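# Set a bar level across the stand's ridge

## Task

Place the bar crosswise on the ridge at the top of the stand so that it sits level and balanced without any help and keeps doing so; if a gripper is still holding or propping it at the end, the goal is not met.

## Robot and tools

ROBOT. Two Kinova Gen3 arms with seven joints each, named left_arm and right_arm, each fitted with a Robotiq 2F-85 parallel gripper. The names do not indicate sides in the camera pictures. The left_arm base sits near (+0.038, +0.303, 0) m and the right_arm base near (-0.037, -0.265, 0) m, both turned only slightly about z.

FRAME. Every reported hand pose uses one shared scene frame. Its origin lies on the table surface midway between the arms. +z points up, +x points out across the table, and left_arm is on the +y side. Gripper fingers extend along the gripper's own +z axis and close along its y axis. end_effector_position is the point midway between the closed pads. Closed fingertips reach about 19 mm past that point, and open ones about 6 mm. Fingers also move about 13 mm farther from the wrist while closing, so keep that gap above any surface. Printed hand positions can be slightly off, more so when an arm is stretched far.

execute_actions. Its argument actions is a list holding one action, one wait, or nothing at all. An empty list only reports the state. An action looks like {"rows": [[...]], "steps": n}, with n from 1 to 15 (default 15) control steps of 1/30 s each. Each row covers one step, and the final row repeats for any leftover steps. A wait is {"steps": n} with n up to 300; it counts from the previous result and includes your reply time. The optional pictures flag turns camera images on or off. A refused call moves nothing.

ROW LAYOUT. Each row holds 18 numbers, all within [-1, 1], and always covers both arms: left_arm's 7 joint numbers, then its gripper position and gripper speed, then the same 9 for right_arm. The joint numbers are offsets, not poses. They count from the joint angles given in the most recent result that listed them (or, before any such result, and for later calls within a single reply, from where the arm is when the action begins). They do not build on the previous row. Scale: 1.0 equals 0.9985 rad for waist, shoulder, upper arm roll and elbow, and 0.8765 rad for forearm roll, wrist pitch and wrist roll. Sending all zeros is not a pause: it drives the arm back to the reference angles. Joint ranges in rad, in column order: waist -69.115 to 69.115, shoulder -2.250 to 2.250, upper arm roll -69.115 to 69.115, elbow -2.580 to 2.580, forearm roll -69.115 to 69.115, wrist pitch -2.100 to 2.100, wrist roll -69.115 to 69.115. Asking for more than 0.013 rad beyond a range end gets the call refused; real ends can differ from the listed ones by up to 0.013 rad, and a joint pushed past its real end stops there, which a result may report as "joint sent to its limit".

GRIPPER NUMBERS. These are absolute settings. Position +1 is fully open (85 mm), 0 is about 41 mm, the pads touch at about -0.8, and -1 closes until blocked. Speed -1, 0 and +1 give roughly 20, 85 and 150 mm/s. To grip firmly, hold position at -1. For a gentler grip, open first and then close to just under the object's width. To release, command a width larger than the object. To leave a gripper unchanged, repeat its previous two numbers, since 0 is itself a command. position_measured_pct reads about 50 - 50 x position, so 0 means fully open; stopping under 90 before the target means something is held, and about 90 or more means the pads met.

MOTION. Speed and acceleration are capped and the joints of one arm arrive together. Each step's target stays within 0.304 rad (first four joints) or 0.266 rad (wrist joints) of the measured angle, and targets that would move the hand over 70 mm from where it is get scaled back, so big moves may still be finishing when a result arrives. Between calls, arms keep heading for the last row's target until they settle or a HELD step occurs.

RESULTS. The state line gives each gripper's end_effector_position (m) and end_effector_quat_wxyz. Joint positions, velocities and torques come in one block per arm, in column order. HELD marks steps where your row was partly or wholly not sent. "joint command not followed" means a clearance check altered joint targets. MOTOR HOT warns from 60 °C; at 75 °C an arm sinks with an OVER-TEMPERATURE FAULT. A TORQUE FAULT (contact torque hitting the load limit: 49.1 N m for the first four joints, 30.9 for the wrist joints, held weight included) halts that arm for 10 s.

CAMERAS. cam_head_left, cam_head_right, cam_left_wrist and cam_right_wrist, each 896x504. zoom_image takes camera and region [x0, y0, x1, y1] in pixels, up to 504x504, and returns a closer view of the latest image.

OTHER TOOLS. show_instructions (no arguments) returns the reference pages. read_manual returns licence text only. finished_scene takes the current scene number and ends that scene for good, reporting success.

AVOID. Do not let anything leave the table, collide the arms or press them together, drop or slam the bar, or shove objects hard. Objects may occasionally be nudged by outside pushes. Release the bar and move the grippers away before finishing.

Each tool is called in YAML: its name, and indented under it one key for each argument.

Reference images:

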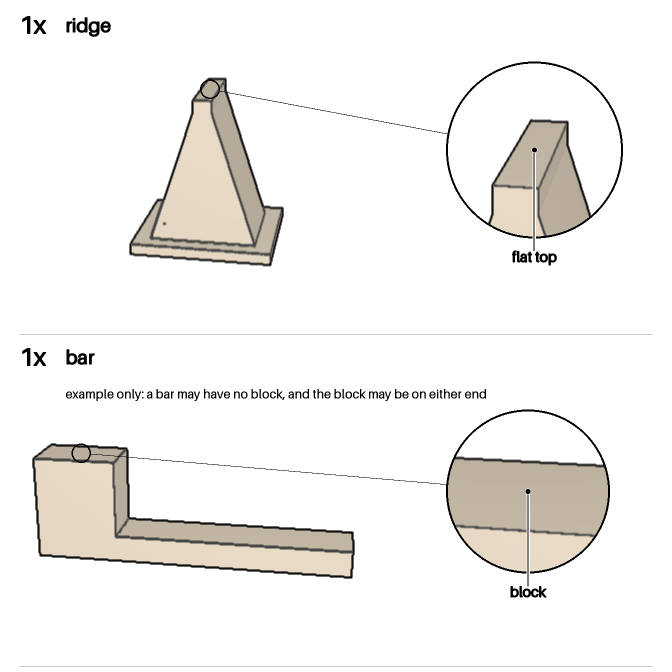

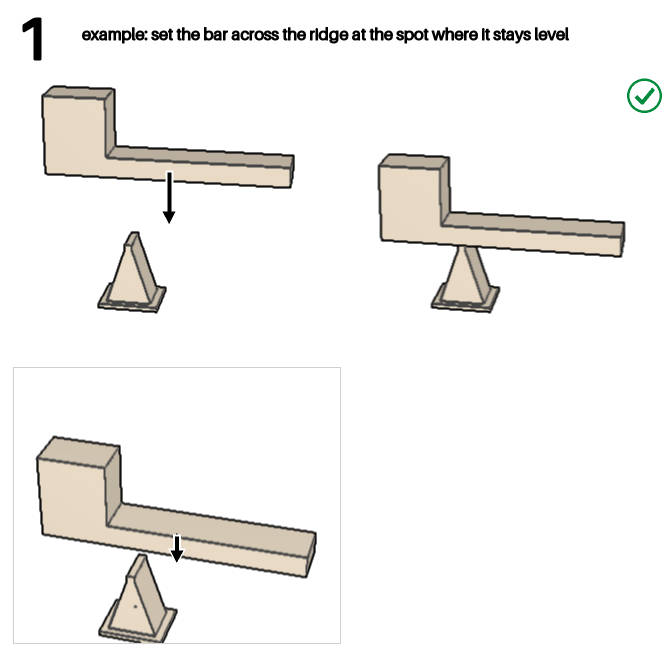

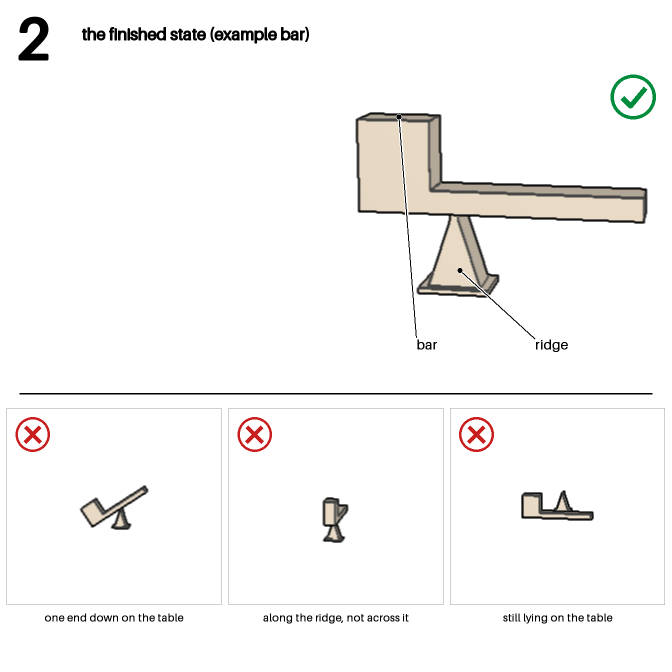

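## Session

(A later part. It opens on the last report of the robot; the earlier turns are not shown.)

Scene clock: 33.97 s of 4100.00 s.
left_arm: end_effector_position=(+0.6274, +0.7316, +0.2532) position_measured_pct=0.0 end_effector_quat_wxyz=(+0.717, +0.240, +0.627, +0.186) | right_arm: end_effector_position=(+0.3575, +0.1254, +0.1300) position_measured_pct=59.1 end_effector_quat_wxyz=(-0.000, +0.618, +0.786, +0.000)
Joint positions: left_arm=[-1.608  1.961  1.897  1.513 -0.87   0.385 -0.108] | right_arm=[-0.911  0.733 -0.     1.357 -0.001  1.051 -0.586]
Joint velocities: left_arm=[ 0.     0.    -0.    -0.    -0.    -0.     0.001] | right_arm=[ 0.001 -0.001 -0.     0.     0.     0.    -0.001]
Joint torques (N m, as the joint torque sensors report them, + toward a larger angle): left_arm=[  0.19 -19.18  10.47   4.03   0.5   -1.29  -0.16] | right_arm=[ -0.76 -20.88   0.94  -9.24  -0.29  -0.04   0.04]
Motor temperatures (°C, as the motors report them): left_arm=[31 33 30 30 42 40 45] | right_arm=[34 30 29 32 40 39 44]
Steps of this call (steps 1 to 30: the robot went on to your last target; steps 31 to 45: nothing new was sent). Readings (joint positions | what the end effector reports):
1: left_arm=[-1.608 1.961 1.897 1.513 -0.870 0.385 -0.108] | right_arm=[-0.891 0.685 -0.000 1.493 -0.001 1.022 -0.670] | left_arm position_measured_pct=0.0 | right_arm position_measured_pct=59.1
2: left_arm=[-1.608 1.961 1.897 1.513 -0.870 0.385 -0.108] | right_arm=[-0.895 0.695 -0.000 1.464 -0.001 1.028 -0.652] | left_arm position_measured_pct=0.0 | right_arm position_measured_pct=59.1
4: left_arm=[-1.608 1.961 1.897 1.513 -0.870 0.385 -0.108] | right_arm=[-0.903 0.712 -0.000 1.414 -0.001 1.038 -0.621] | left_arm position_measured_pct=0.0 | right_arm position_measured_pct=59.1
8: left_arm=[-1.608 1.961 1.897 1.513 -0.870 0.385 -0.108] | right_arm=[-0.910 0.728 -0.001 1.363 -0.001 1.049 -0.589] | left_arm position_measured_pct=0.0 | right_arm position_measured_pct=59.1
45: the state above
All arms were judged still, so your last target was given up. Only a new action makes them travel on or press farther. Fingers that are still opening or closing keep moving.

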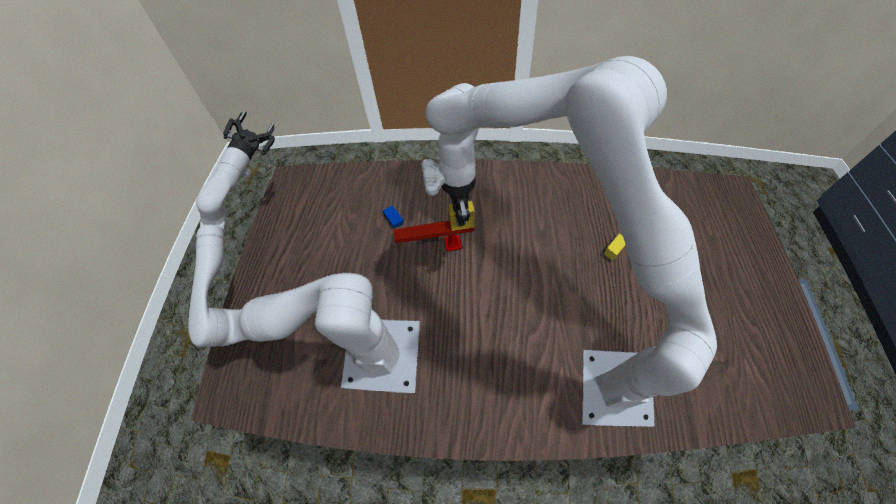

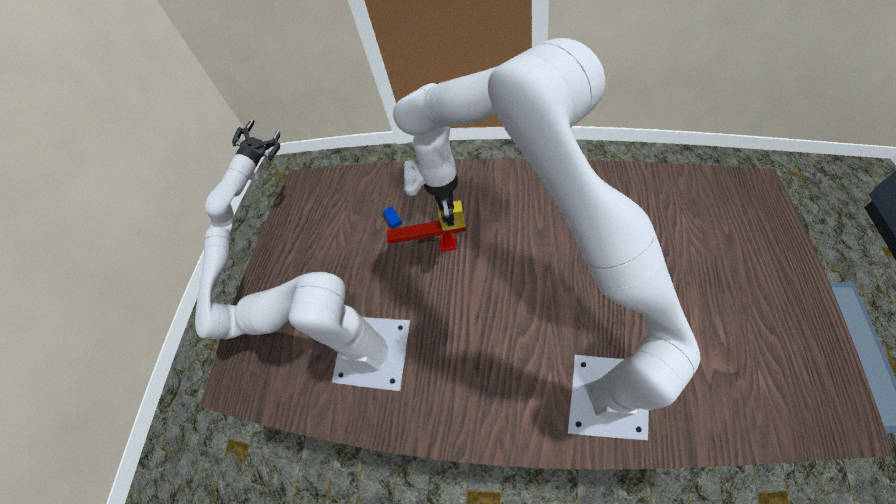

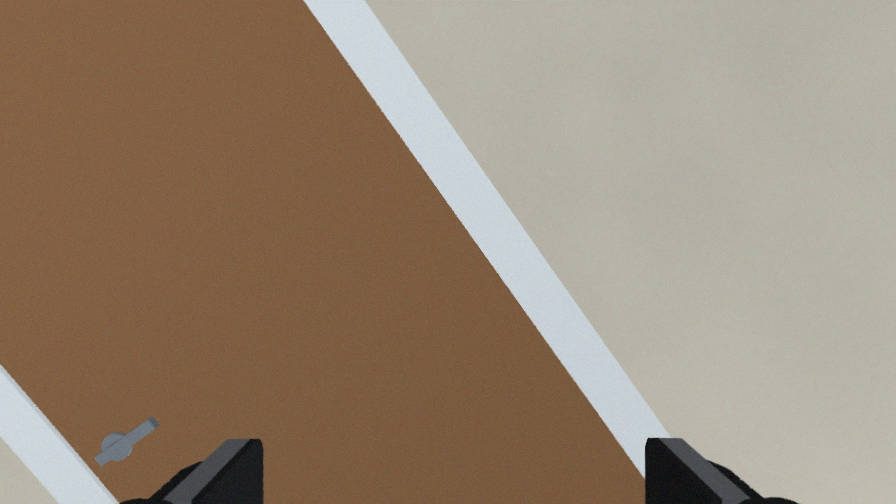

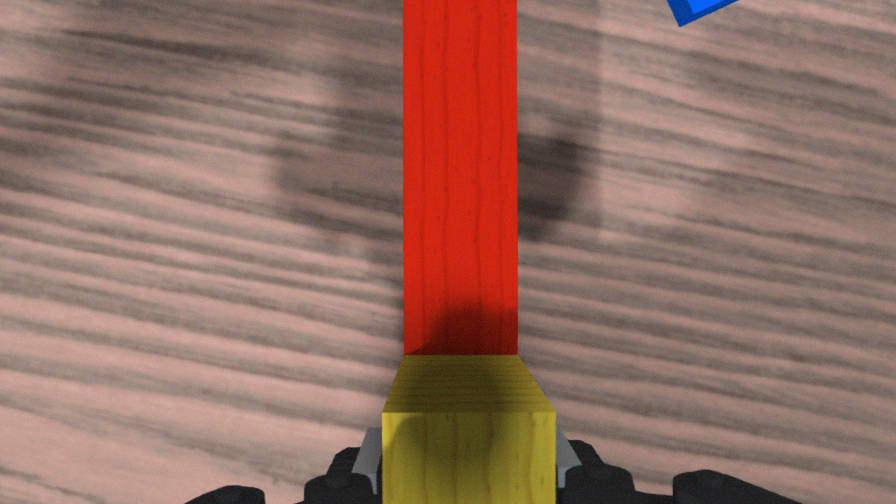

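execute_actions:
  actions:
    - {"rows":[[0,0,0,0,0,0,0,1,0,0,0.028,0,0.025,0,-0.06,0,-1,0]]}

zoom_image:
  camera: "cam_head_left"
  region: [385,190,495,260]

Scene clock: 37.43 s of 4100.00 s.
left_arm: end_effector_position=(+0.6274, +0.7316, +0.2532) position_measured_pct=0.0 end_effector_quat_wxyz=(+0.717, +0.240, +0.627, +0.186) | right_arm: end_effector_position=(+0.3574, +0.1253, +0.1079) position_measured_pct=59.1 end_effector_quat_wxyz=(-0.000, +0.618, +0.786, -0.000)
Joint positions: left_arm=[-1.608  1.961  1.897  1.513 -0.87   0.385 -0.108] | right_arm=[-0.911  0.761 -0.     1.382 -0.001  0.999 -0.586]
Joint velocities: left_arm=[-0.    -0.001 -0.    -0.     0.001  0.    -0.001] | right_arm=[-0.     0.003  0.     0.001 -0.    -0.001  0.   ]
Joint torques (N m, as the joint torque sensors report them, + toward a larger angle): left_arm=[ -0.06 -18.95  10.14   4.5    0.37  -1.55   0.  ] | right_arm=[ -0.5  -21.42   0.97  -8.75  -0.26  -0.21   0.06]
Motor temperatures (°C, as the motors report them): left_arm=[31 33 30 30 42 40 45] | right_arm=[34 30 29 32 40 39 44]
Steps of this call (steps 1 to 89: nothing new was sent; steps 90 to 104: all 15 steps of this action). Readings (joint positions | what the end effector reports):
90: left_arm=[-1.608 1.961 1.897 1.513 -0.870 0.385 -0.108] | right_arm=[-0.911 0.734 -0.000 1.358 -0.001 1.050 -0.586] | left_arm position_measured_pct=0.0 | right_arm position_measured_pct=59.1
91: left_arm=[-1.608 1.961 1.897 1.513 -0.870 0.385 -0.108] | right_arm=[-0.911 0.739 -0.000 1.361 -0.001 1.041 -0.586] | left_arm position_measured_pct=0.0 | right_arm position_measured_pct=59.1
93: left_arm=[-1.608 1.961 1.897 1.513 -0.870 0.385 -0.108] | right_arm=[-0.911 0.752 -0.000 1.373 -0.001 1.017 -0.586] | left_arm position_measured_pct=0.0 | right_arm position_measured_pct=59.1
97: left_arm=[-1.608 1.961 1.897 1.513 -0.870 0.385 -0.108] | right_arm=[-0.911 0.760 -0.000 1.381 -0.001 1.001 -0.586] | left_arm position_measured_pct=0.0 | right_arm position_measured_pct=59.1
104: the state above

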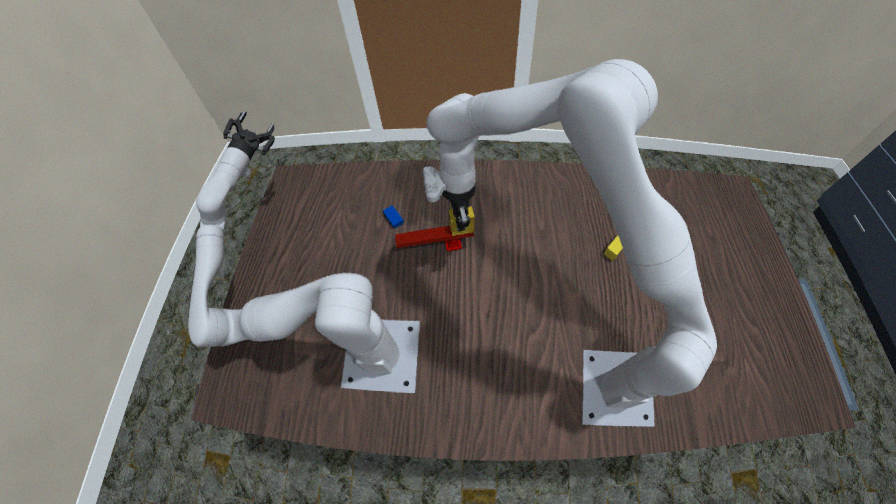

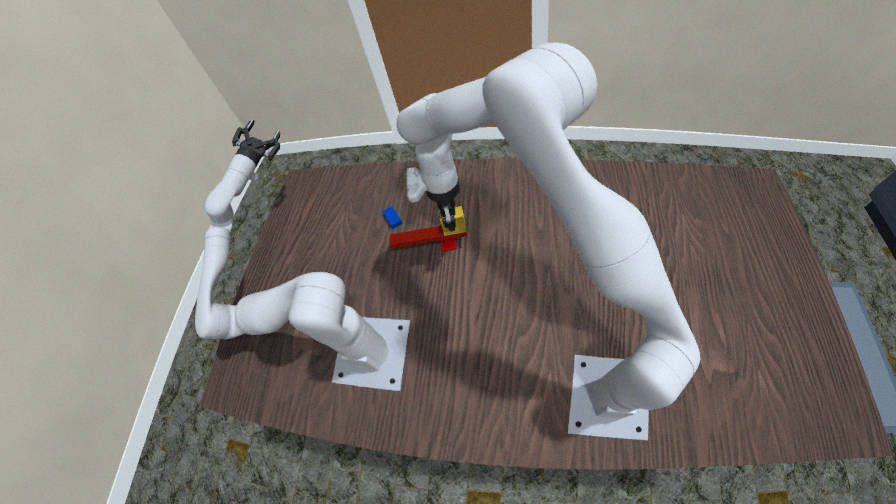

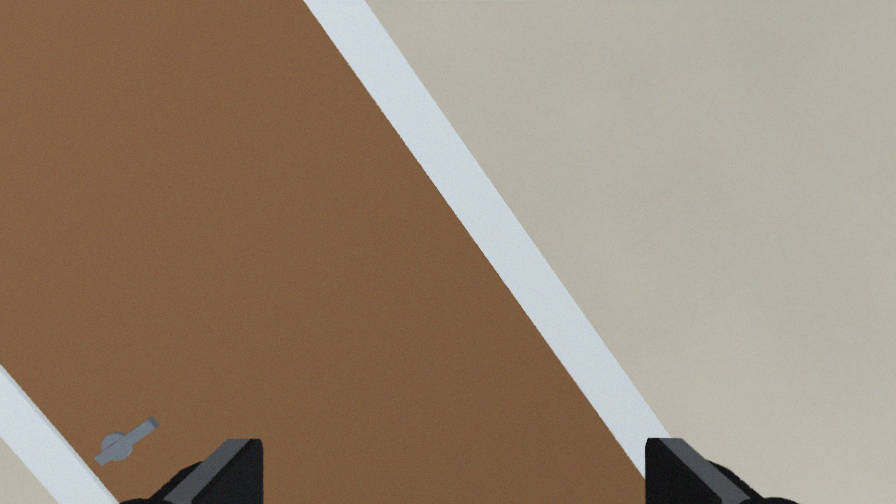

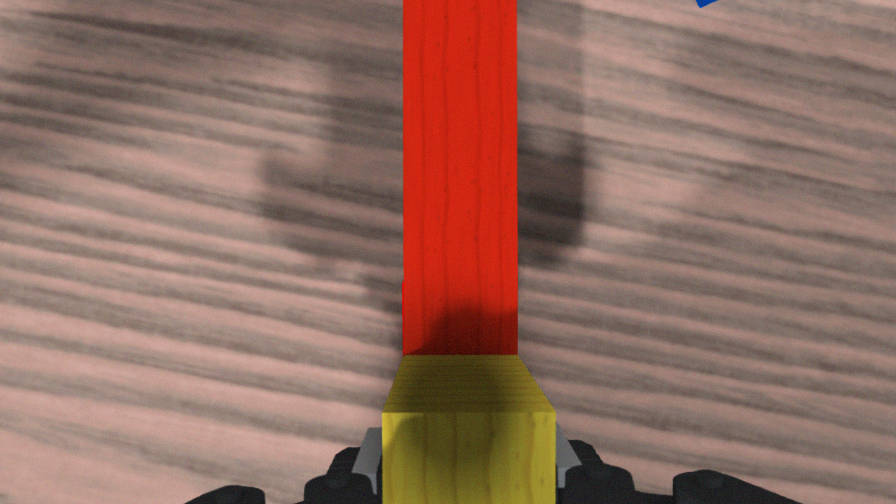

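Region (385, 190, 495, 260) of cam_head_left's 896x504 image, scaled by 4.582, with more detail than that image has; it fills the top 321 rows of this view, and the rest is white.

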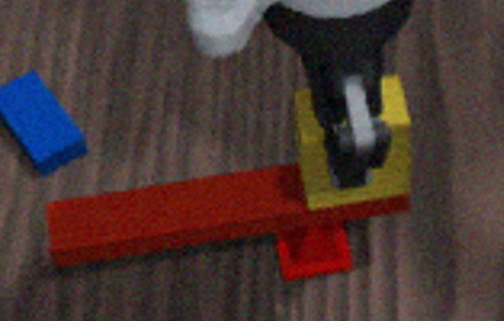

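execute_actions:
  actions:
    - {"rows":[[0,0,0,0,0,0,0,1,0,0,0.0052,0,0.004,0,-0.0105,0,-1,0]]}
  pictures: false

execute_actions:
  actions:
    - {"rows":[[0,0,0,0,0,0,0,1,0,0,0.004,0,0.003,0,-0.008,0,-1,0]]}
  pictures: false

Scene clock: 40.47 s of 4100.00 s.
left_arm: end_effector_position=(+0.6274, +0.7316, +0.2532) position_measured_pct=0.0 end_effector_quat_wxyz=(+0.717, +0.240, +0.627, +0.186) | right_arm: end_effector_position=(+0.3582, +0.1260, +0.1070) position_measured_pct=59.1 end_effector_quat_wxyz=(-0.000, +0.618, +0.786, +0.002)
Joint positions: left_arm=[-1.608  1.961  1.897  1.513 -0.87   0.385 -0.108] | right_arm=[-0.911  0.761 -0.     1.385 -0.001  0.991 -0.586]
Joint velocities: left_arm=[-0.    -0.     0.    -0.     0.001  0.001 -0.001] | right_arm=[-0.001  0.     0.001 -0.    -0.    -0.     0.001]
Joint torques (N m, as the joint torque sensors report them, + toward a larger angle): left_arm=[  0.22 -19.26  10.38   4.61   0.54  -1.5   -0.08] | right_arm=[ -0.54 -16.88   0.74  -7.36  -0.17  -0.82  -0.06]
Motor temperatures (°C, as the motors report them): left_arm=[31 33 30 30 42 40 45] | right_arm=[34 30 29 32 40 39 44]
Steps of this call (steps 1 to 15: the robot went on to your last target; steps 16 to 76: nothing new was sent; steps 77 to 91: all 15 steps of this action). Readings (joint positions | what the end effector reports):
77: left_arm=[-1.608 1.961 1.897 1.513 -0.870 0.385 -0.108] | right_arm=[-0.911 0.762 -0.000 1.382 -0.001 0.998 -0.586] | left_arm position_measured_pct=0.0 | right_arm position_measured_pct=59.1
78: left_arm=[-1.608 1.961 1.897 1.513 -0.870 0.385 -0.108] | right_arm=[-0.911 0.762 -0.000 1.383 -0.001 0.996 -0.586] | left_arm position_measured_pct=0.0 | right_arm position_measured_pct=59.1
80: left_arm=[-1.608 1.961 1.897 1.513 -0.870 0.385 -0.108] | right_arm=[-0.911 0.762 0.000 1.384 -0.001 0.993 -0.586] | left_arm position_measured_pct=0.0 | right_arm position_measured_pct=59.1
84: left_arm=[-1.608 1.961 1.897 1.513 -0.870 0.385 -0.108] | right_arm=[-0.911 0.761 -0.000 1.385 -0.001 0.991 -0.586] | left_arm position_measured_pct=0.0 | right_arm position_measured_pct=59.1
91: the state above

Scene clock: 40.97 s of 4100.00 s.
left_arm: end_effector_position=(+0.6274, +0.7316, +0.2532) position_measured_pct=0.0 end_effector_quat_wxyz=(+0.717, +0.240, +0.627, +0.186) | right_arm: end_effector_position=(+0.3589, +0.1267, +0.1070) position_measured_pct=59.1 end_effector_quat_wxyz=(-0.000, +0.618, +0.786, +0.005)
Joint positions: left_arm=[-1.608  1.961  1.897  1.513 -0.87   0.385 -0.108] | right_arm=[-0.911  0.761 -0.     1.387 -0.001  0.985 -0.586]
Joint velocities: left_arm=[-0.001  0.001  0.    -0.    -0.001  0.    -0.   ] | right_arm=[ 0.    -0.001  0.     0.    -0.    -0.     0.   ]
Joint torques (N m, as the joint torque sensors report them, + toward a larger angle): left_arm=[ -0.31 -19.93  10.34   4.36   0.61  -1.67  -0.01] | right_arm=[ -0.68 -16.78   1.07  -7.23  -0.1   -0.88  -0.21]
Motor temperatures (°C, as the motors report them): left_arm=[31 33 30 30 42 40 45] | right_arm=[34 30 29 32 40 39 44]
Steps of this call (steps 1 to 15: all 15 steps of this action). Readings (joint positions | what the end effector reports):
1: left_arm=[-1.608 1.961 1.897 1.513 -0.870 0.385 -0.108] | right_arm=[-0.911 0.761 -0.000 1.385 -0.001 0.990 -0.586] | left_arm position_measured_pct=0.0 | right_arm position_measured_pct=59.1
2: left_arm=[-1.608 1.961 1.897 1.513 -0.870 0.385 -0.108] | right_arm=[-0.911 0.761 -0.000 1.386 -0.001 0.989 -0.586] | left_arm position_measured_pct=0.0 | right_arm position_measured_pct=59.1
4: left_arm=[-1.608 1.961 1.897 1.513 -0.870 0.385 -0.108] | right_arm=[-0.911 0.761 -0.000 1.386 -0.001 0.987 -0.586] | left_arm position_measured_pct=0.0 | right_arm position_measured_pct=59.1
8: left_arm=[-1.608 1.961 1.897 1.513 -0.870 0.385 -0.108] | right_arm=[-0.911 0.761 -0.000 1.387 -0.001 0.986 -0.586] | left_arm position_measured_pct=0.0 | right_arm position_measured_pct=59.1
15: the state above

Contact at 0.107. Restore level, then pulse release.

execute_actions:
  actions:
    - {"rows":[[0,0,0,0,0,0,0,1,0,0,0.0005,0,-0.0045,0,0.0145,0,-1,0]]}
  pictures: false

execute_actions:
  actions:
    - {"rows":[[0,0,0,0,0,0,0,1,0,0,0,0,0,0,0,0,-0.12,0],[0,0,0,0,0,0,0,1,0,0,0,0,0,0,0,0,-0.12,0],[0,0,0,0,0,0,0,1,0,0,0,0,0,0,0,0,-0.12,0],[0,0,0,0,0,0,0,1,0,0,0,0,0,0,0,0,-0.12,0],[0,0,0,0,0,0,0,1,0,0,0,0,0,0,0,0,-1,0]]}

zoom_image:
  camera: "cam_head_left"
  region: [385,190,495,260]

Scene clock: 45.77 s of 4100.00 s.
left_arm: end_effector_position=(+0.6274, +0.7316, +0.2532) position_measured_pct=0.0 end_effector_quat_wxyz=(+0.717, +0.240, +0.627, +0.186) | right_arm: end_effector_position=(+0.3576, +0.1253, +0.1079) position_measured_pct=59.1 end_effector_quat_wxyz=(-0.000, +0.618, +0.786, +0.000)
Joint positions: left_arm=[-1.608  1.961  1.897  1.513 -0.87   0.385 -0.108] | right_arm=[-0.911  0.761 -0.     1.382 -0.001  0.998 -0.586]
Joint velocities: left_arm=[ 0.001  0.    -0.     0.     0.001  0.    -0.001] | right_arm=[ 0.  0. -0. -0.  0.  0.  0.]
Joint torques (N m, as the joint torque sensors report them, + toward a larger angle): left_arm=[ -0.32 -19.34  10.76   4.93   0.47  -1.51  -0.14] | right_arm=[ -0.58 -21.23   0.85  -8.82  -0.31  -0.23   0.15]
Motor temperatures (°C, as the motors report them): left_arm=[31 34 30 30 42 40 45] | right_arm=[34 30 29 32 40 39 44]
Steps of this call (steps 1 to 15: the robot went on to your last target; steps 16 to 90: nothing new was sent; then 1.30 s passed at rest; steps 91 to 105: all 15 steps of this action). Readings (joint positions | what the end effector reports):
91: left_arm=[-1.608 1.961 1.897 1.513 -0.870 0.385 -0.108] | right_arm=[-0.911 0.760 -0.000 1.386 -0.001 0.986 -0.586] | left_arm position_measured_pct=0.0 | right_arm position_measured_pct=59.1
92: left_arm=[-1.608 1.961 1.897 1.513 -0.870 0.385 -0.108] | right_arm=[-0.911 0.760 -0.000 1.385 -0.001 0.989 -0.586] | left_arm position_measured_pct=0.0 | right_arm position_measured_pct=59.1
94: left_arm=[-1.608 1.961 1.897 1.513 -0.870 0.385 -0.108] | right_arm=[-0.911 0.761 -0.000 1.384 -0.001 0.994 -0.586] | left_arm position_measured_pct=0.0 | right_arm position_measured_pct=59.1
98: left_arm=[-1.608 1.961 1.897 1.513 -0.870 0.385 -0.108] | right_arm=[-0.911 0.761 -0.000 1.383 -0.001 0.997 -0.586] | left_arm position_measured_pct=0.0 | right_arm position_measured_pct=59.1
105: the state above

Scene clock: 46.27 s of 4100.00 s.
left_arm: end_effector_position=(+0.6274, +0.7316, +0.2532) position_measured_pct=0.0 end_effector_quat_wxyz=(+0.717, +0.240, +0.627, +0.186) | right_arm: end_effector_position=(+0.3577, +0.1256, +0.1084) position_measured_pct=59.1 end_effector_quat_wxyz=(-0.000, +0.618, +0.786, +0.001)
Joint positions: left_arm=[-1.608  1.961  1.897  1.513 -0.87   0.385 -0.108] | right_arm=[-0.911  0.76  -0.     1.382 -0.001  0.998 -0.586]
Joint velocities: left_arm=[ 0.001  0.    -0.    -0.    -0.    -0.     0.001] | right_arm=[0.001 0.    0.    0.    0.    0.    0.001]
Joint torques (N m, as the joint torque sensors report them, + toward a larger angle): left_arm=[ -0.39 -19.82  10.13   4.6    0.45  -1.35  -0.37] | right_arm=[ -0.46 -19.75   0.91  -7.88  -0.35  -0.31   0.  ]
Motor temperatures (°C, as the motors report them): left_arm=[31 34 30 30 42 40 45] | right_arm=[34 30 29 32 40 39 44]
Steps of this call (steps 1 to 15: all 15 steps of this action). Readings (joint positions | what the end effector reports):
1: left_arm=[-1.608 1.961 1.897 1.513 -0.870 0.385 -0.108] | right_arm=[-0.911 0.761 -0.000 1.382 -0.001 0.998 -0.586] | left_arm position_measured_pct=0.0 | right_arm position_measured_pct=59.1
2: left_arm=[-1.608 1.961 1.897 1.513 -0.870 0.385 -0.108] | right_arm=[-0.911 0.761 -0.000 1.382 -0.001 0.998 -0.586] | left_arm position_measured_pct=0.0 | right_arm position_measured_pct=59.1
4: left_arm=[-1.608 1.961 1.897 1.513 -0.870 0.385 -0.108] | right_arm=[-0.911 0.761 -0.000 1.382 -0.001 0.998 -0.586] | left_arm position_measured_pct=0.0 | right_arm position_measured_pct=56.7
8: left_arm=[-1.608 1.961 1.897 1.513 -0.870 0.385 -0.108] | right_arm=[-0.911 0.760 -0.000 1.382 -0.001 0.998 -0.586] | left_arm position_measured_pct=0.0 | right_arm position_measured_pct=58.3
15: the state above

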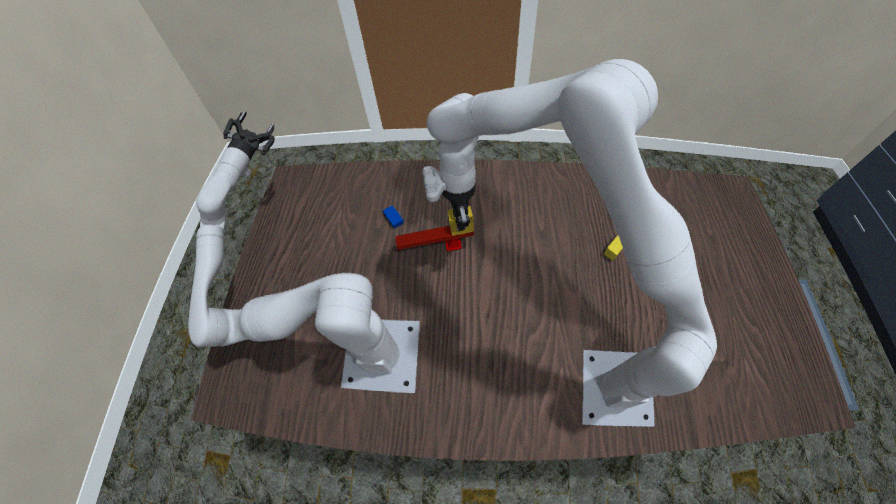

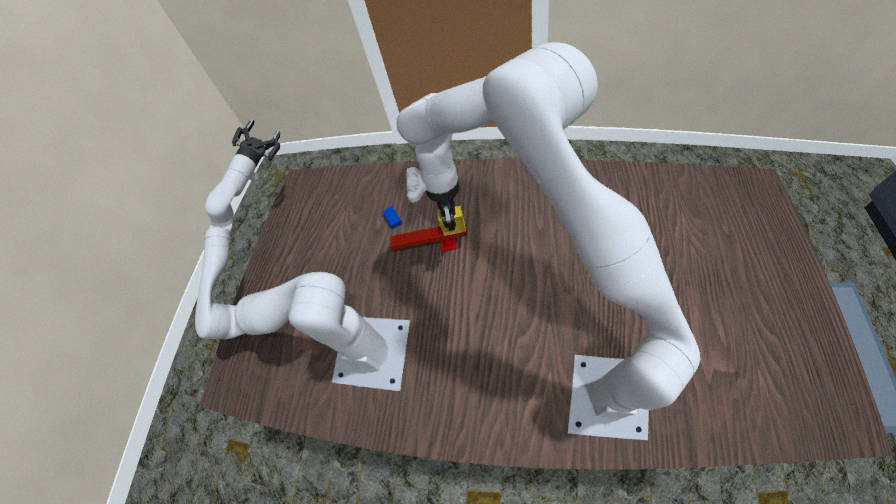

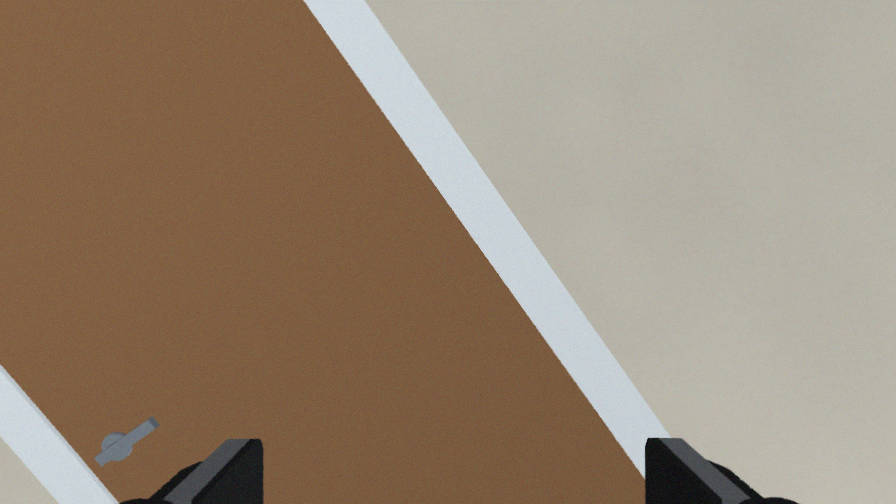

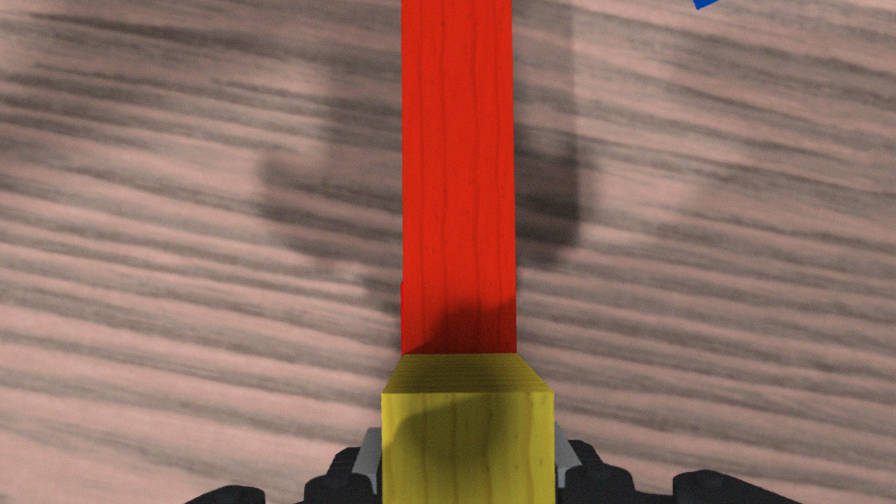

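Region (385, 190, 495, 260) of cam_head_left's 896x504 image, scaled by 4.582, with more detail than that image has; it fills the top 321 rows of this view, and the rest is white.

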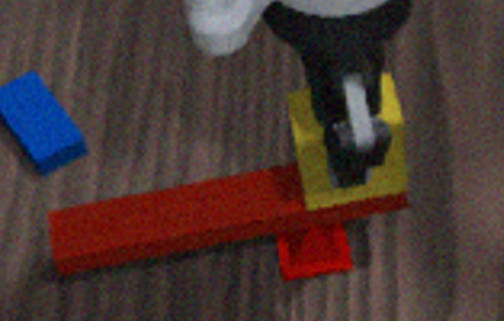

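execute_actions:
  actions:
    - {"rows":[[0,0,0,0,0,0,0,1,0,0,-0.003,0,0,0,0,0,-1,0],[0,0,0,0,0,0,0,1,0,0,-0.003,0,0,0,0,0,-1,0],[0,0,0,0,0,0,0,1,0,0,-0.003,0,0,0,0,0,-1,0],[0,0,0,0,0,0,0,1,0,0.0108,-0.0082,0,0.0146,0,-0.006,0.012,-1,0]]}
  pictures: false

execute_actions:
  actions:
    - {"rows":[[0,0,0,0,0,0,0,1,0,0,0,0,0,0,0,0,-0.12,0],[0,0,0,0,0,0,0,1,0,0,0,0,0,0,0,0,-0.12,0],[0,0,0,0,0,0,0,1,0,0,0,0,0,0,0,0,-0.12,0],[0,0,0,0,0,0,0,1,0,0,0,0,0,0,0,0,-0.12,0],[0,0,0,0,0,0,0,1,0,0,0,0,0,0,0,0,-1,0]]}

Scene clock: 53.70 s of 4100.00 s.
left_arm: end_effector_position=(+0.6274, +0.7316, +0.2532) position_measured_pct=0.0 end_effector_quat_wxyz=(+0.717, +0.240, +0.627, +0.186) | right_arm: end_effector_position=(+0.3591, +0.1185, +0.1090) position_measured_pct=59.1 end_effector_quat_wxyz=(-0.000, +0.618, +0.786, +0.000)
Joint positions: left_arm=[-1.608  1.961  1.897  1.513 -0.87   0.385 -0.108] | right_arm=[-0.9    0.752 -0.     1.396 -0.001  0.993 -0.576]
Joint velocities: left_arm=[ 0.    -0.     0.001  0.001 -0.001 -0.    -0.   ] | right_arm=[ 0.002 -0.003 -0.     0.001 -0.    -0.     0.002]
Joint torques (N m, as the joint torque sensors report them, + toward a larger angle): left_arm=[ -0.29 -19.37  10.4    4.36   0.52  -1.4   -0.13] | right_arm=[ -0.63 -21.38   1.03  -8.5   -0.37  -0.07   0.09]
Motor temperatures (°C, as the motors report them): left_arm=[31 34 30 30 42 40 45] | right_arm=[34 30 29 32 40 39 44]
Steps of this call (steps 1 to 15: the robot went on to your last target; steps 16 to 90: nothing new was sent; then 3.93 s passed at rest; steps 91 to 105: all 15 steps of this action). Readings (joint positions | what the end effector reports):
91: left_arm=[-1.608 1.961 1.897 1.513 -0.870 0.385 -0.108] | right_arm=[-0.911 0.760 -0.000 1.382 -0.001 0.998 -0.586] | left_arm position_measured_pct=0.0 | right_arm position_measured_pct=59.1
92: left_arm=[-1.608 1.961 1.897 1.513 -0.870 0.385 -0.108] | right_arm=[-0.911 0.759 -0.000 1.382 -0.001 0.998 -0.586] | left_arm position_measured_pct=0.0 | right_arm position_measured_pct=59.1
94: left_arm=[-1.608 1.961 1.897 1.513 -0.870 0.385 -0.108] | right_arm=[-0.910 0.758 -0.000 1.383 -0.001 0.998 -0.586] | left_arm position_measured_pct=0.0 | right_arm position_measured_pct=59.1
98: left_arm=[-1.608 1.961 1.897 1.513 -0.870 0.385 -0.108] | right_arm=[-0.902 0.754 0.000 1.394 -0.001 0.994 -0.578] | left_arm position_measured_pct=0.0 | right_arm position_measured_pct=59.1
105: the state above

Scene clock: 54.20 s of 4100.00 s.
left_arm: end_effector_position=(+0.6274, +0.7316, +0.2532) position_measured_pct=0.0 end_effector_quat_wxyz=(+0.717, +0.240, +0.627, +0.186) | right_arm: end_effector_position=(+0.3593, +0.1187, +0.1095) position_measured_pct=59.1 end_effector_quat_wxyz=(-0.000, +0.618, +0.786, +0.001)
Joint positions: left_arm=[-1.608  1.961  1.897  1.513 -0.87   0.385 -0.108] | right_arm=[-0.9    0.751 -0.     1.396 -0.001  0.993 -0.576]
Joint velocities: left_arm=[-0.     0.    -0.     0.    -0.     0.     0.001] | right_arm=[ 0.001 -0.    -0.     0.    -0.    -0.     0.   ]
Joint torques (N m, as the joint torque sensors report them, + toward a larger angle): left_arm=[  0.02 -19.53  10.18   4.53   0.52  -1.45  -0.24] | right_arm=[ -0.73 -19.4    0.73  -8.03  -0.3   -0.23  -0.03]
Motor temperatures (°C, as the motors report them): left_arm=[31 34 30 30 42 40 45] | right_arm=[34 30 29 32 40 39 44]
Steps of this call (steps 1 to 15: all 15 steps of this action). Readings (joint positions | what the end effector reports):
1: left_arm=[-1.608 1.961 1.897 1.513 -0.870 0.385 -0.108] | right_arm=[-0.900 0.752 -0.000 1.396 -0.001 0.993 -0.576] | left_arm position_measured_pct=0.0 | right_arm position_measured_pct=59.1
2: left_arm=[-1.608 1.961 1.897 1.513 -0.870 0.385 -0.108] | right_arm=[-0.900 0.752 -0.000 1.396 -0.001 0.993 -0.576] | left_arm position_measured_pct=0.0 | right_arm position_measured_pct=59.1
4: left_arm=[-1.608 1.961 1.897 1.513 -0.870 0.385 -0.108] | right_arm=[-0.900 0.752 -0.000 1.396 -0.001 0.993 -0.576] | left_arm position_measured_pct=0.0 | right_arm position_measured_pct=56.7
8: left_arm=[-1.608 1.961 1.897 1.513 -0.870 0.385 -0.108] | right_arm=[-0.900 0.752 -0.000 1.396 -0.001 0.993 -0.576] | left_arm position_measured_pct=0.0 | right_arm position_measured_pct=58.7
15: the state above

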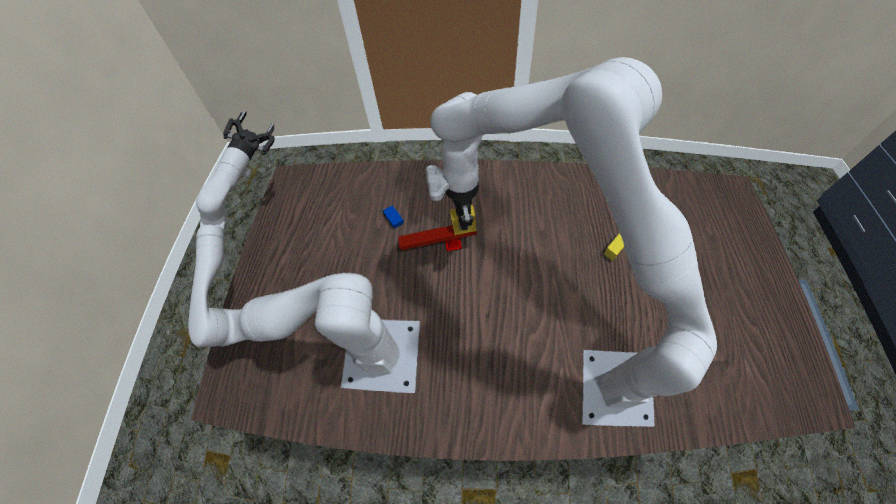

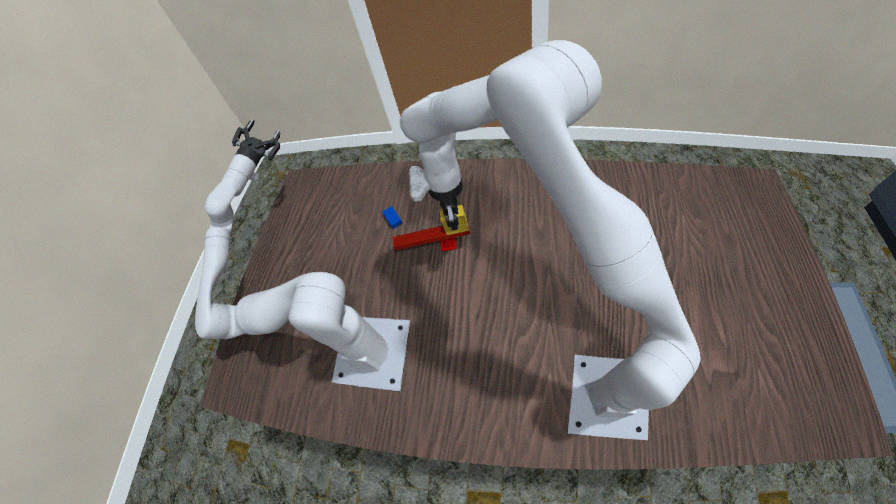

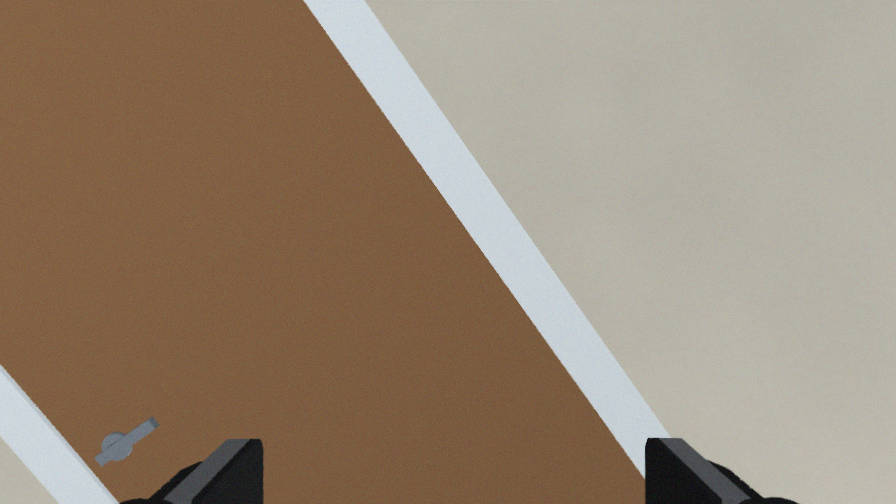

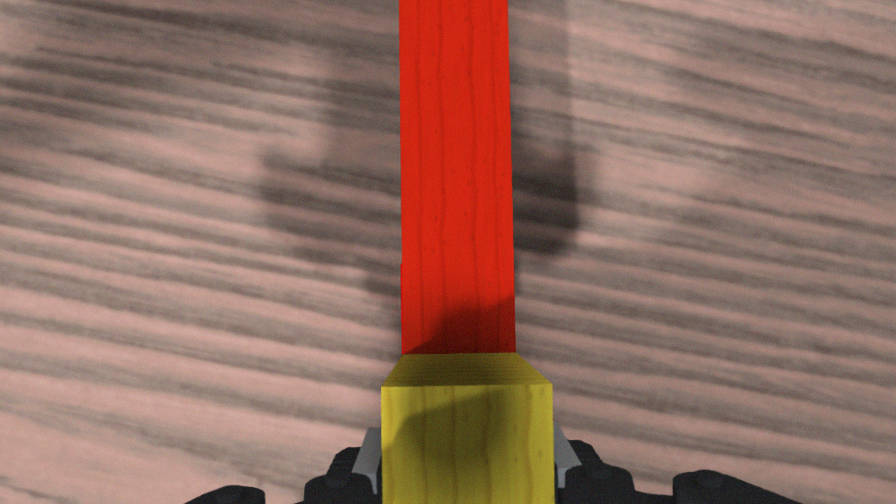

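execute_actions:
  actions:
    - {"rows":[[0,0,0,0,0,0,0,1,0,0,-0.003,0,0,0,0,0,-1,0],[0,0,0,0,0,0,0,1,0,0,-0.003,0,0,0,0,0,-1,0],[0,0,0,0,0,0,0,1,0,0,-0.003,0,0,0,0,0,-1,0],[0,0,0,0,0,0,0,1,0,0.014,-0.0108,0,0.0186,0,-0.0075,0.016,-1,0]]}
  pictures: false

execute_actions:
  actions:
    - {"rows":[[0,0,0,0,0,0,0,1,0,0,0,0,0,0,0,0,-0.12,0],[0,0,0,0,0,0,0,1,0,0,0,0,0,0,0,0,-0.12,0],[0,0,0,0,0,0,0,1,0,0,0,0,0,0,0,0,-0.12,0],[0,0,0,0,0,0,0,1,0,0,0,0,0,0,0,0,-0.12,0],[0,0,0,0,0,0,0,1,0,0,0,0,0,0,0,0,-1,0]]}

Scene clock: 61.33 s of 4100.00 s.
left_arm: end_effector_position=(+0.6274, +0.7316, +0.2532) position_measured_pct=0.0 end_effector_quat_wxyz=(+0.717, +0.240, +0.627, +0.186) | right_arm: end_effector_position=(+0.3610, +0.1097, +0.1105) position_measured_pct=59.1 end_effector_quat_wxyz=(-0.000, +0.618, +0.786, -0.000)
Joint positions: left_arm=[-1.608  1.961  1.897  1.513 -0.87   0.385 -0.108] | right_arm=[-0.887  0.741 -0.     1.414 -0.001  0.986 -0.562]
Joint velocities: left_arm=[-0.001  0.    -0.001 -0.     0.001  0.    -0.   ] | right_arm=[ 0.002 -0.003  0.     0.002  0.    -0.001  0.002]
Joint torques (N m, as the joint torque sensors report them, + toward a larger angle): left_arm=[  0.01 -19.41  10.38   4.52   0.39  -1.79   0.13] | right_arm=[ -0.55 -20.95   1.01  -8.29  -0.27  -0.22   0.09]
Motor temperatures (°C, as the motors report them): left_arm=[31 34 30 30 42 40 45] | right_arm=[34 31 29 32 40 39 44]
Steps of this call (steps 1 to 15: the robot went on to your last target; steps 16 to 90: nothing new was sent; then 3.63 s passed at rest; steps 91 to 105: all 15 steps of this action). Readings (joint positions | what the end effector reports):
91: left_arm=[-1.608 1.961 1.897 1.513 -0.870 0.385 -0.108] | right_arm=[-0.900 0.751 -0.000 1.396 -0.001 0.993 -0.576] | left_arm position_measured_pct=0.0 | right_arm position_measured_pct=59.1
92: left_arm=[-1.608 1.961 1.897 1.513 -0.870 0.385 -0.108] | right_arm=[-0.900 0.750 -0.000 1.396 -0.001 0.993 -0.576] | left_arm position_measured_pct=0.0 | right_arm position_measured_pct=59.1
94: left_arm=[-1.608 1.961 1.897 1.513 -0.870 0.385 -0.108] | right_arm=[-0.900 0.749 -0.000 1.397 -0.001 0.993 -0.575] | left_arm position_measured_pct=0.0 | right_arm position_measured_pct=59.1
98: left_arm=[-1.608 1.961 1.897 1.513 -0.870 0.385 -0.108] | right_arm=[-0.889 0.743 0.000 1.411 -0.001 0.988 -0.564] | left_arm position_measured_pct=0.0 | right_arm position_measured_pct=59.1
105: the state above

Scene clock: 61.83 s of 4100.00 s.
left_arm: end_effector_position=(+0.6274, +0.7316, +0.2532) position_measured_pct=0.0 end_effector_quat_wxyz=(+0.717, +0.240, +0.627, +0.186) | right_arm: end_effector_position=(+0.3612, +0.1099, +0.1111) position_measured_pct=59.1 end_effector_quat_wxyz=(-0.000, +0.618, +0.786, +0.001)
Joint positions: left_arm=[-1.608  1.961  1.897  1.513 -0.87   0.385 -0.108] | right_arm=[-0.887  0.74  -0.     1.414 -0.001  0.987 -0.562]
Joint velocities: left_arm=[ 0.    -0.001 -0.001  0.     0.     0.     0.   ] | right_arm=[-0.001 -0.001  0.     0.     0.    -0.    -0.001]
Joint torques (N m, as the joint torque sensors report them, + toward a larger angle): left_arm=[ -0.44 -19.09  10.05   4.16   0.24  -1.39  -0.09] | right_arm=[ -0.65 -19.31   0.9   -8.21  -0.29  -0.2    0.1 ]
Motor temperatures (°C, as the motors report them): left_arm=[31 34 30 30 42 40 45] | right_arm=[34 31 29 32 40 39 44]
Steps of this call (steps 1 to 15: all 15 steps of this action). Readings (joint positions | what the end effector reports):
1: left_arm=[-1.608 1.961 1.897 1.513 -0.870 0.385 -0.108] | right_arm=[-0.887 0.741 -0.000 1.414 -0.001 0.986 -0.562] | left_arm position_measured_pct=0.0 | right_arm position_measured_pct=59.1
2: left_arm=[-1.608 1.961 1.897 1.513 -0.870 0.385 -0.108] | right_arm=[-0.887 0.741 -0.000 1.414 -0.001 0.986 -0.562] | left_arm position_measured_pct=0.0 | right_arm position_measured_pct=59.1
4: left_arm=[-1.608 1.961 1.897 1.513 -0.870 0.385 -0.108] | right_arm=[-0.887 0.741 -0.000 1.414 -0.001 0.986 -0.562] | left_arm position_measured_pct=0.0 | right_arm position_measured_pct=56.7
8: left_arm=[-1.608 1.961 1.897 1.513 -0.870 0.385 -0.108] | right_arm=[-0.887 0.740 -0.000 1.414 -0.001 0.987 -0.562] | left_arm position_measured_pct=0.0 | right_arm position_measured_pct=58.7
15: the state above

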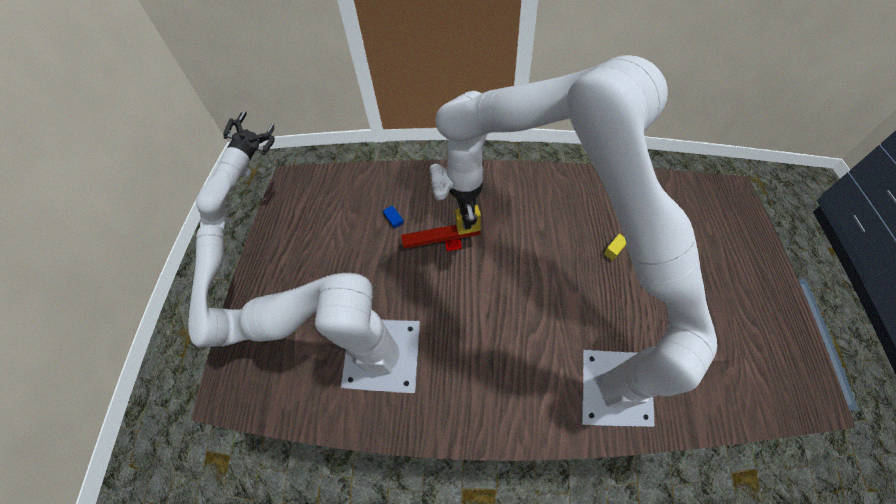

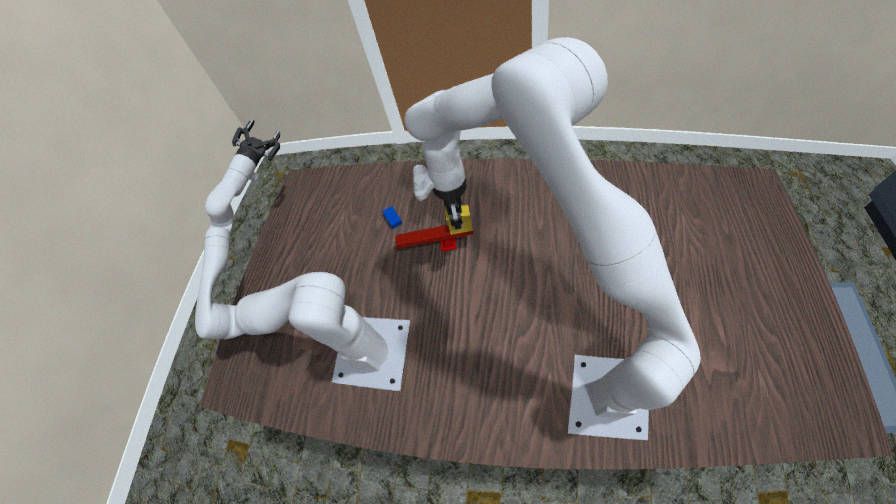

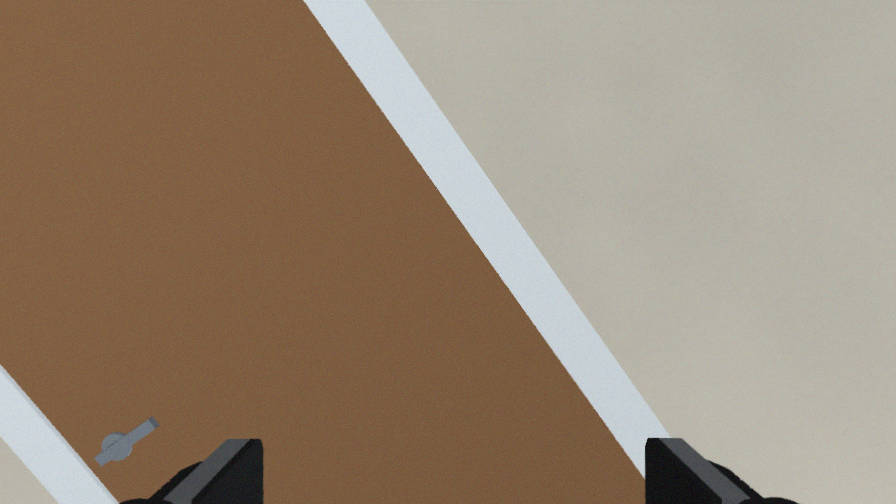

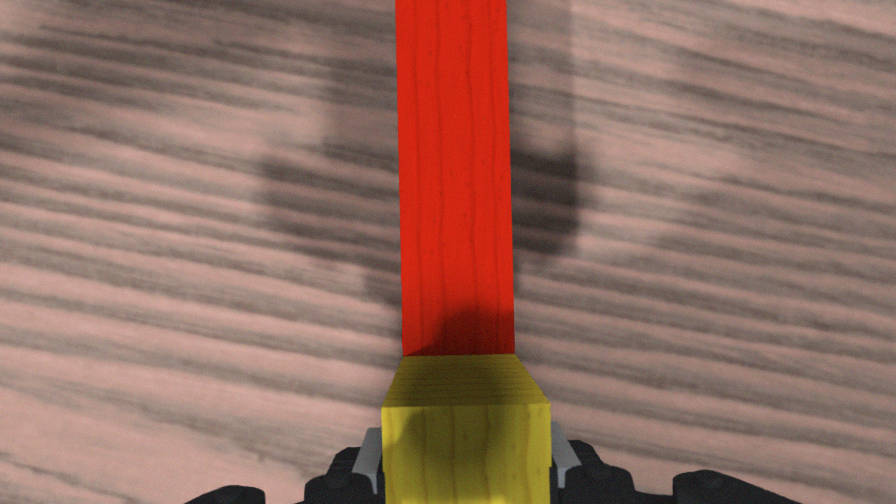

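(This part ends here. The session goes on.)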